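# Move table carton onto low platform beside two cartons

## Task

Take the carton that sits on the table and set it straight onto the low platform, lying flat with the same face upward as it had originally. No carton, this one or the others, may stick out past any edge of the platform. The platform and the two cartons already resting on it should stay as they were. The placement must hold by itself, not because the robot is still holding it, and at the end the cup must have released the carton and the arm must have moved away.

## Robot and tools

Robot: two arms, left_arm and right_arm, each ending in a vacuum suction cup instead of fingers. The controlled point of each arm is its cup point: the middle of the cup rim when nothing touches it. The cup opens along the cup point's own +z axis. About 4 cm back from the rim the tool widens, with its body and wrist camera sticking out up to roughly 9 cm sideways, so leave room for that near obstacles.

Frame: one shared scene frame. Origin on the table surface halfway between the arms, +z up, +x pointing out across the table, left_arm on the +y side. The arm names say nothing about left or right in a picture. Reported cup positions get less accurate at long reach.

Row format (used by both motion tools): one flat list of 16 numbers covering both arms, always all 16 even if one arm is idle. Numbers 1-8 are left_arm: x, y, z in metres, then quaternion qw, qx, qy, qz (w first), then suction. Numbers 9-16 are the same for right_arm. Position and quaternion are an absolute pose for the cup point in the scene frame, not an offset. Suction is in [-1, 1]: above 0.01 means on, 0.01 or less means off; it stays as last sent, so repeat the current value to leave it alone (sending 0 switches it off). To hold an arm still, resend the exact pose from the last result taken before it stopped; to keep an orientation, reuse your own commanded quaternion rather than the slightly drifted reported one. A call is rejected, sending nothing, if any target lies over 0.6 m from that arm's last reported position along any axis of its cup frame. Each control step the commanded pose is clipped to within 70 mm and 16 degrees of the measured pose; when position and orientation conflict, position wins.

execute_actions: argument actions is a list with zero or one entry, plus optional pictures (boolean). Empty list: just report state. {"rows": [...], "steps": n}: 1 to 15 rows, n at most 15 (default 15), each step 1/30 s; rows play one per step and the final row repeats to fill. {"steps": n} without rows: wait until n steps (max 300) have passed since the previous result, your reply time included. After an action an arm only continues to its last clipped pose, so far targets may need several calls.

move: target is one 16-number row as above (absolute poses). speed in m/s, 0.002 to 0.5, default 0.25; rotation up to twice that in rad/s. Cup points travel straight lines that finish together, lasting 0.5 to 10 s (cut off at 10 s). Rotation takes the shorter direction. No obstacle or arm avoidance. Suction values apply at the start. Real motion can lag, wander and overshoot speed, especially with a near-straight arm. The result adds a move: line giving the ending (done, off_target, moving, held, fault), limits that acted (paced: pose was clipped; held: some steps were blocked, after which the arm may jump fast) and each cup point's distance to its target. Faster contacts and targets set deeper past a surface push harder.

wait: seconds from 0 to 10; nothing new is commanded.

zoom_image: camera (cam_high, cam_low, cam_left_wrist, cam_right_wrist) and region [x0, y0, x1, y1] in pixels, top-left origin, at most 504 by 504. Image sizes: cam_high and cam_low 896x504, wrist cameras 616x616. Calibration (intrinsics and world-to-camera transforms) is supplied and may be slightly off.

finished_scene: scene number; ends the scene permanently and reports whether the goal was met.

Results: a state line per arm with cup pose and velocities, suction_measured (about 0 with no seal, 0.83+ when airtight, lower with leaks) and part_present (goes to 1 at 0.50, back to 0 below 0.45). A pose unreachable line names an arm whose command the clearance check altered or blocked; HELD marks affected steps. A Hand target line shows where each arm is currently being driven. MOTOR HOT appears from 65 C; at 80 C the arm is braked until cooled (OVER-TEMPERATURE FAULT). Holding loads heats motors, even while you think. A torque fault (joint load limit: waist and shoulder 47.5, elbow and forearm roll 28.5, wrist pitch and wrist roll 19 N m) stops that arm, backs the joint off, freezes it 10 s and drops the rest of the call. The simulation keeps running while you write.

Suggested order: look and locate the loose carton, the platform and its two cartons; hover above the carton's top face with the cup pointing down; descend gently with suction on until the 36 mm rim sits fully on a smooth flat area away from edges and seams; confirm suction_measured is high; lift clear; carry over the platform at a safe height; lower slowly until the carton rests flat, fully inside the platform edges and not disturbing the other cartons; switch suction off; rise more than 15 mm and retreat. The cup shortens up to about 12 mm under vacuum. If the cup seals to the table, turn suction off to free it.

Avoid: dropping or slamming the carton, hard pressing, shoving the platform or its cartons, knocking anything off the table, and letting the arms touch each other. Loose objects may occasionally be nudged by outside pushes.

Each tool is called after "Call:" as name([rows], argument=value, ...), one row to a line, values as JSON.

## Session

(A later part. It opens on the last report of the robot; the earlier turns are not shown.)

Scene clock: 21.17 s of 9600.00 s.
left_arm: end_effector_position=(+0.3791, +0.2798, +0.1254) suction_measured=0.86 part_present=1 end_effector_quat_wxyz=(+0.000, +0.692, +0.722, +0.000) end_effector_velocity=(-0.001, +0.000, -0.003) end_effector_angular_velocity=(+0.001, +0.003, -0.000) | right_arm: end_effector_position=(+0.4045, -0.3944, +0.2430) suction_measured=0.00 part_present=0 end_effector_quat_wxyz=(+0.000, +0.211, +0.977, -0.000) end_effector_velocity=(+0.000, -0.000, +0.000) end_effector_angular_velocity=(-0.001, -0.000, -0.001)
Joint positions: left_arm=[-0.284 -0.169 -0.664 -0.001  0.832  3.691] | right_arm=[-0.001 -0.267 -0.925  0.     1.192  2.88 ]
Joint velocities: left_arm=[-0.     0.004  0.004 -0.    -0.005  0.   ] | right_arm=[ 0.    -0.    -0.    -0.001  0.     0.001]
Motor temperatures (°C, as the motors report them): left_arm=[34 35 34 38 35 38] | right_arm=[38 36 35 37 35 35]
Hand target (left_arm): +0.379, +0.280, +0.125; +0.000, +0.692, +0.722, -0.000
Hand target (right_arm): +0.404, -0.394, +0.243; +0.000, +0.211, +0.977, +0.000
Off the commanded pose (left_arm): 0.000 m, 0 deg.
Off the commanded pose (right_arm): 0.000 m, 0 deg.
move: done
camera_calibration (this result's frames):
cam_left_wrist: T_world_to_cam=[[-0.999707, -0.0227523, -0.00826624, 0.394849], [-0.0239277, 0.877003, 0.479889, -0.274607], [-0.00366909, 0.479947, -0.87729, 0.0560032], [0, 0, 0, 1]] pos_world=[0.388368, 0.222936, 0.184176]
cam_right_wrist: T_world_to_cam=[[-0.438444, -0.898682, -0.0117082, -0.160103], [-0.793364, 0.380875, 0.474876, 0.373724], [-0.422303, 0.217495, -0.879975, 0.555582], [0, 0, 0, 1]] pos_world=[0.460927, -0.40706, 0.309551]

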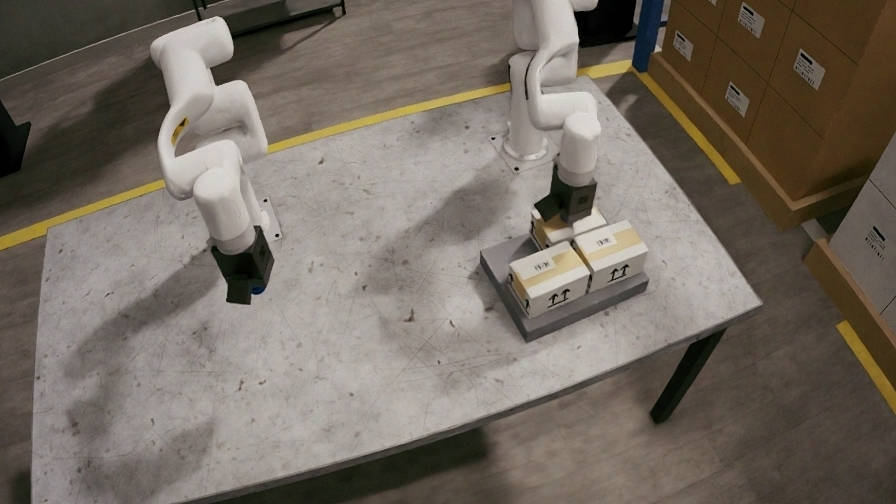

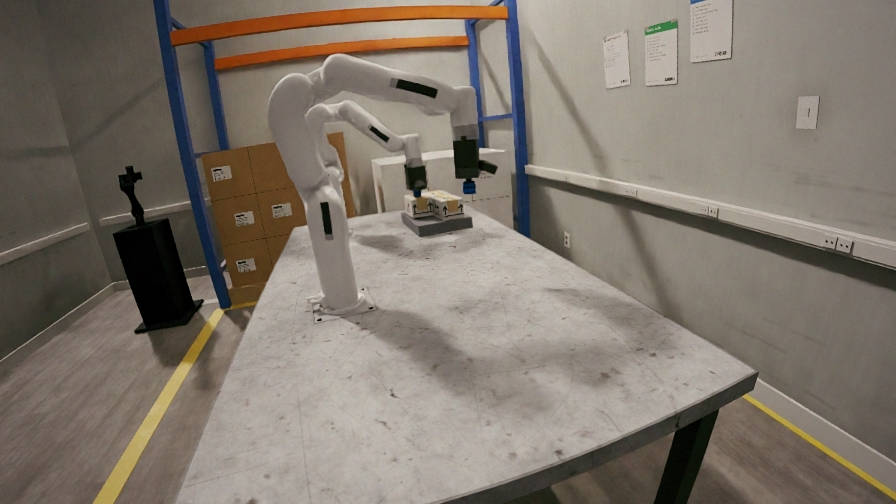

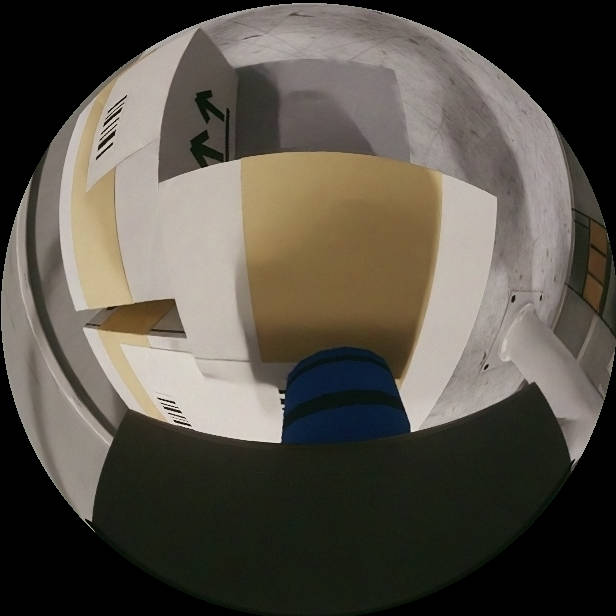

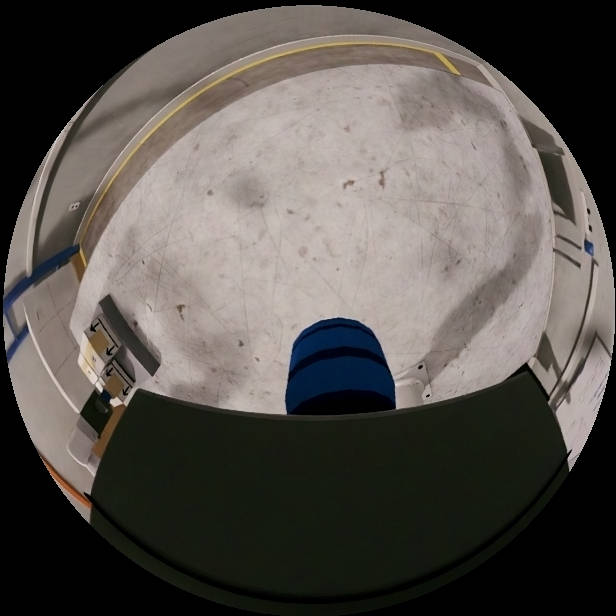

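Call:
move(target=[0.379,0.28,0.113,0,0.692,0.722,0,1,0.4045,-0.3944,0.243,0,0.211,0.977,0,0], speed=0.02)

Call:
zoom_image(camera="cam_low", region=[380,160,490,250])

Scene clock: 22.67 s of 9600.00 s.
left_arm: end_effector_position=(+0.3813, +0.2797, +0.1178) suction_measured=0.86 part_present=1 end_effector_quat_wxyz=(+0.003, +0.692, +0.722, +0.002) end_effector_velocity=(+0.001, -0.000, -0.001) end_effector_angular_velocity=(-0.001, -0.005, -0.000) | right_arm: end_effector_position=(+0.4045, -0.3944, +0.2430) suction_measured=0.00 part_present=0 end_effector_quat_wxyz=(+0.000, +0.211, +0.977, +0.000) end_effector_velocity=(+0.000, +0.000, +0.000) end_effector_angular_velocity=(-0.000, -0.001, -0.000)
Joint positions: left_arm=[-0.284 -0.152 -0.654  0.     0.798  3.691] | right_arm=[-0.001 -0.267 -0.925  0.     1.192  2.88 ]
Joint velocities: left_arm=[-0.     0.     0.005 -0.    -0.011 -0.   ] | right_arm=[ 0.001 -0.    -0.001 -0.    -0.     0.002]
Motor temperatures (°C, as the motors report them): left_arm=[34 35 34 38 35 38] | right_arm=[38 36 35 37 35 35]
Hand target (left_arm): +0.379, +0.280, +0.113; +0.000, +0.692, +0.722, -0.000
Hand target (right_arm): +0.405, -0.394, +0.243; -0.000, +0.211, +0.977, +0.000
Off the commanded pose (left_arm): 0.005 m, 0 deg.
Off the commanded pose (right_arm): 0.000 m, 0 deg.
move: off_target (left_arm)
camera_calibration (this result's frames):
cam_left_wrist: T_world_to_cam=[[-0.999596, -0.0236486, -0.0157436, 0.398056], [-0.0283005, 0.87744, 0.478851, -0.269203], [0.00248994, 0.479103, -0.877755, 0.0473244], [0, 0, 0, 1]] pos_world=[0.390159, 0.222949, 0.176714]
cam_right_wrist: T_world_to_cam=[[-0.438444, -0.898682, -0.0117083, -0.160103], [-0.793364, 0.380875, 0.474876, 0.373724], [-0.422303, 0.217495, -0.879975, 0.555582], [0, 0, 0, 1]] pos_world=[0.460927, -0.40706, 0.309551]

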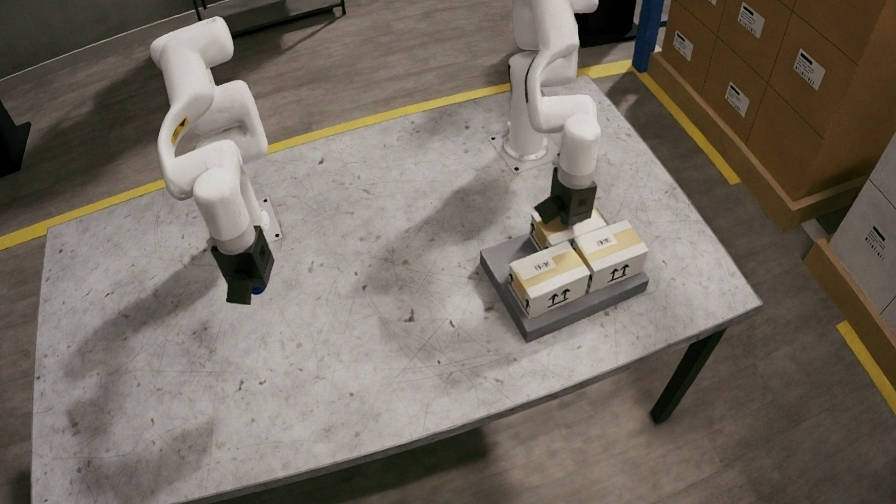

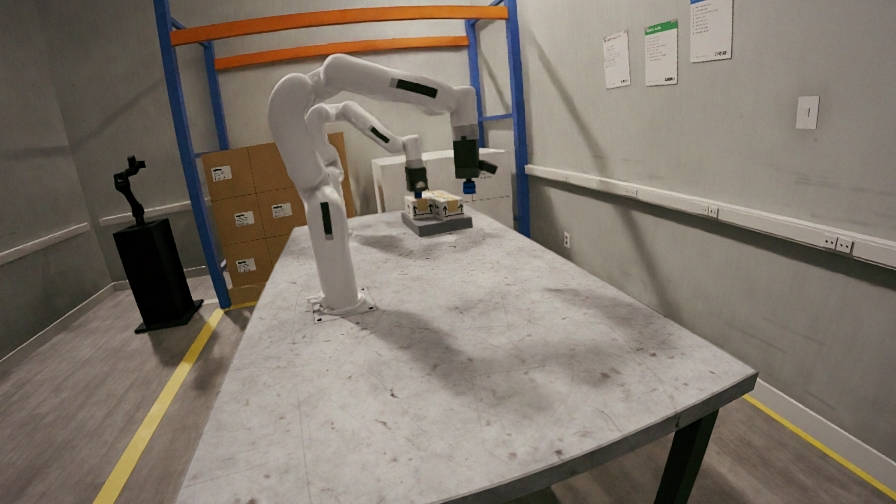

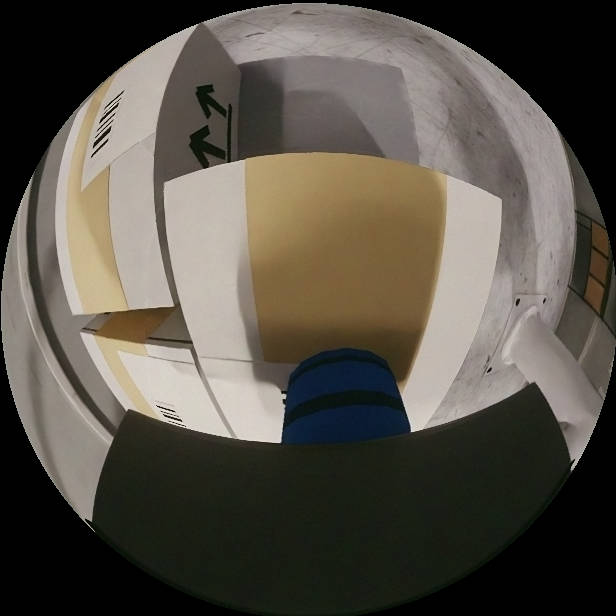

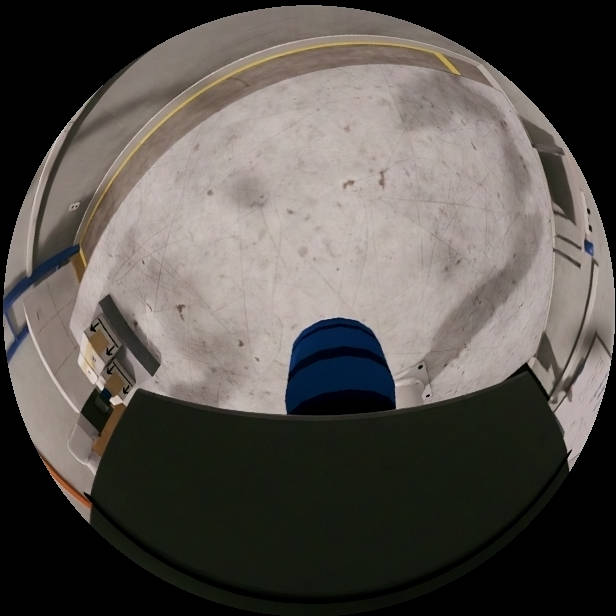

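Region (380, 160, 490, 250) of cam_low's 896x504 image, scaled by 4.582, with more detail than that image has; it fills the top 412 rows of this view, and the rest is white.

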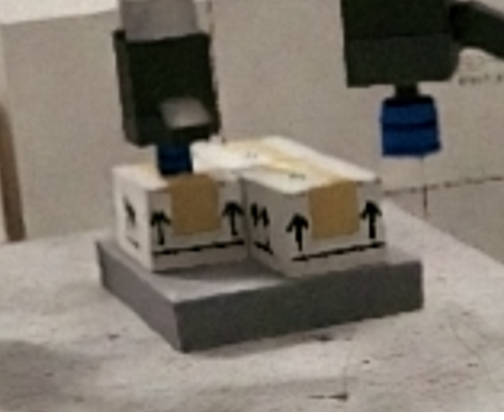

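Call:
execute_actions([
  {"rows":[[0.38,0.28,0.12,0,0.692,0.722,0,0,0.4045,-0.3944,0.243,0,0.211,0.977,0,0]],"steps":15},
], pictures=false)

Call:
move(target=[0.34,0.28,0.27,0,0.692,0.722,0,0,0.4045,-0.3944,0.243,0,0.211,0.977,0,0], speed=0.2)

Scene clock: 24.07 s of 9600.00 s.
left_arm: end_effector_position=(+0.3793, +0.2800, +0.1182) suction_measured=0.01 part_present=0 end_effector_quat_wxyz=(-0.001, +0.692, +0.722, -0.001) end_effector_velocity=(+0.001, +0.001, +0.005) end_effector_angular_velocity=(+0.000, -0.001, +0.001) | right_arm: end_effector_position=(+0.4045, -0.3944, +0.2430) suction_measured=0.00 part_present=0 end_effector_quat_wxyz=(+0.000, +0.211, +0.977, +0.000) end_effector_velocity=(+0.000, +0.000, +0.000) end_effector_angular_velocity=(+0.000, -0.001, +0.001)
Joint positions: left_arm=[-0.284 -0.152 -0.658 -0.     0.812  3.691] | right_arm=[-0.001 -0.267 -0.925  0.     1.192  2.88 ]
Joint velocities: left_arm=[ 0.002 -0.008 -0.008  0.001  0.014  0.   ] | right_arm=[ 0.    -0.    -0.    -0.    -0.    -0.001]
Motor temperatures (°C, as the motors report them): left_arm=[34 35 34 38 35 38] | right_arm=[38 36 35 37 35 35]
Hand target (left_arm): +0.380, +0.280, +0.120; +0.000, +0.692, +0.722, +0.000
Hand target (right_arm): +0.404, -0.394, +0.243; +0.000, +0.211, +0.977, -0.000
Off the commanded pose (left_arm): 0.002 m, 0 deg.
Off the commanded pose (right_arm): 0.000 m, 0 deg.
Steps of this call (steps 1 to 27: nothing new was sent; steps 28 to 42: all 15 steps of this action). Readings (end_effector_position | what the end effector reports):
28: left_arm (+0.3801, +0.2797, +0.1172) | right_arm (+0.4045, -0.3944, +0.2430) | left_arm suction_measured=0.56 part_present=1 | right_arm suction_measured=0.00 part_present=0
29: left_arm (+0.3799, +0.2798, +0.1177) | right_arm (+0.4045, -0.3944, +0.2430) | left_arm suction_measured=0.21 part_present=0 | right_arm suction_measured=0.00 part_present=0
31: left_arm (+0.3788, +0.2799, +0.1177) | right_arm (+0.4045, -0.3944, +0.2430) | left_arm suction_measured=0.01 part_present=0 | right_arm suction_measured=0.00 part_present=0
35: left_arm (+0.3787, +0.2799, +0.1179) | right_arm (+0.4045, -0.3944, +0.2430) | left_arm suction_measured=0.01 part_present=0 | right_arm suction_measured=0.00 part_present=0
42: the state above

Scene clock: 25.57 s of 9600.00 s.
left_arm: end_effector_position=(+0.3400, +0.2804, +0.2694) suction_measured=0.01 part_present=0 end_effector_quat_wxyz=(-0.001, +0.691, +0.722, +0.000) end_effector_velocity=(-0.000, -0.000, +0.004) end_effector_angular_velocity=(-0.001, -0.003, -0.001) | right_arm: end_effector_position=(+0.4045, -0.3944, +0.2430) suction_measured=0.00 part_present=0 end_effector_quat_wxyz=(+0.000, +0.211, +0.977, +0.000) end_effector_velocity=(-0.000, -0.000, -0.000) end_effector_angular_velocity=(+0.001, +0.000, -0.001)
Joint positions: left_arm=[-0.305 -0.459 -0.837  0.001  1.297  3.668] | right_arm=[-0.001 -0.267 -0.925  0.     1.192  2.88 ]
Joint velocities: left_arm=[-0.001 -0.004 -0.008 -0.     0.008 -0.001] | right_arm=[-0.     0.     0.001  0.001 -0.001  0.   ]
Motor temperatures (°C, as the motors report them): left_arm=[34 35 34 38 35 38] | right_arm=[38 36 35 37 35 35]
Hand target (left_arm): +0.340, +0.280, +0.270; -0.000, +0.691, +0.722, +0.000
Hand target (right_arm): +0.404, -0.394, +0.243; +0.000, +0.211, +0.977, +0.000
Off the commanded pose (left_arm): 0.001 m, 0 deg.
Off the commanded pose (right_arm): 0.000 m, 0 deg.
move: done
camera_calibration (this result's frames):
cam_left_wrist: T_world_to_cam=[[-0.999668, -0.0248526, -0.00676354, 0.357127], [-0.0250394, 0.876202, 0.481294, -0.345024], [-0.00603517, 0.481303, -0.876533, 0.182131], [0, 0, 0, 1]] pos_world=[0.349468, 0.223525, 0.328117]
cam_right_wrist: T_world_to_cam=[[-0.438444, -0.898682, -0.0117085, -0.160103], [-0.793365, 0.380875, 0.474876, 0.373724], [-0.422303, 0.217495, -0.879975, 0.555582], [0, 0, 0, 1]] pos_world=[0.460927, -0.40706, 0.309551]

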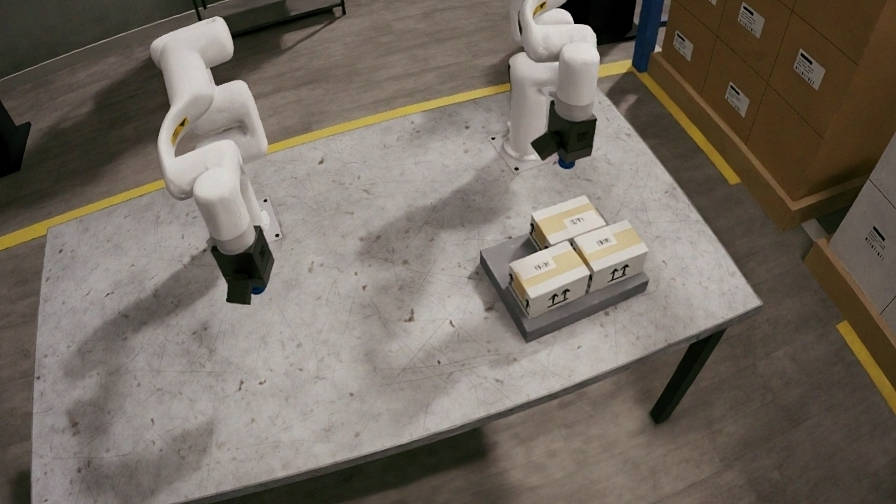

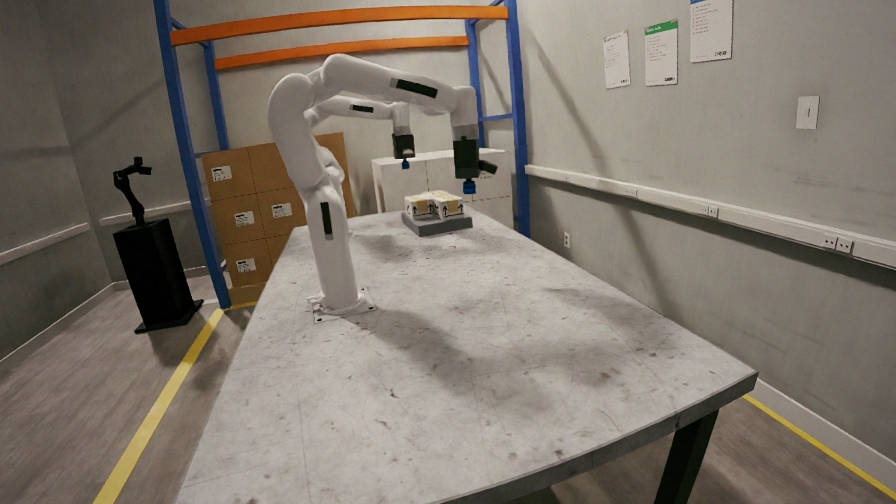

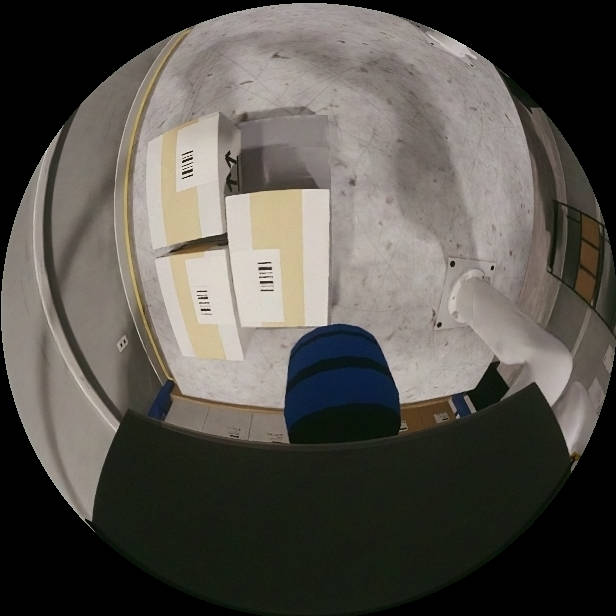

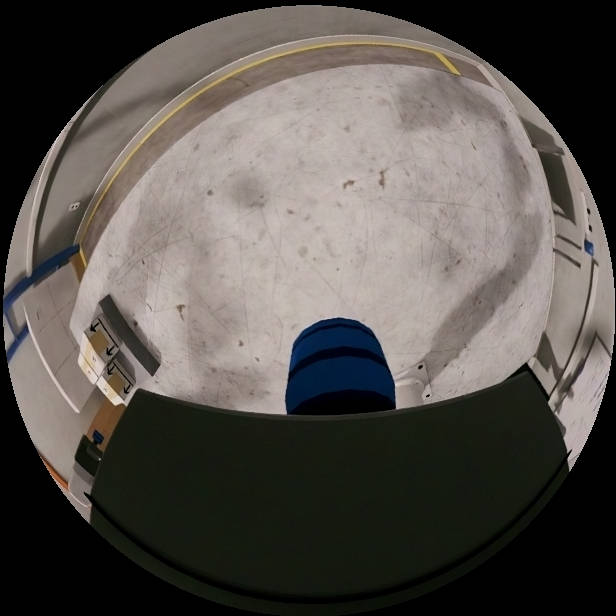

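Call:
finished_scene(scene=1)

The scene is finished: the task was done.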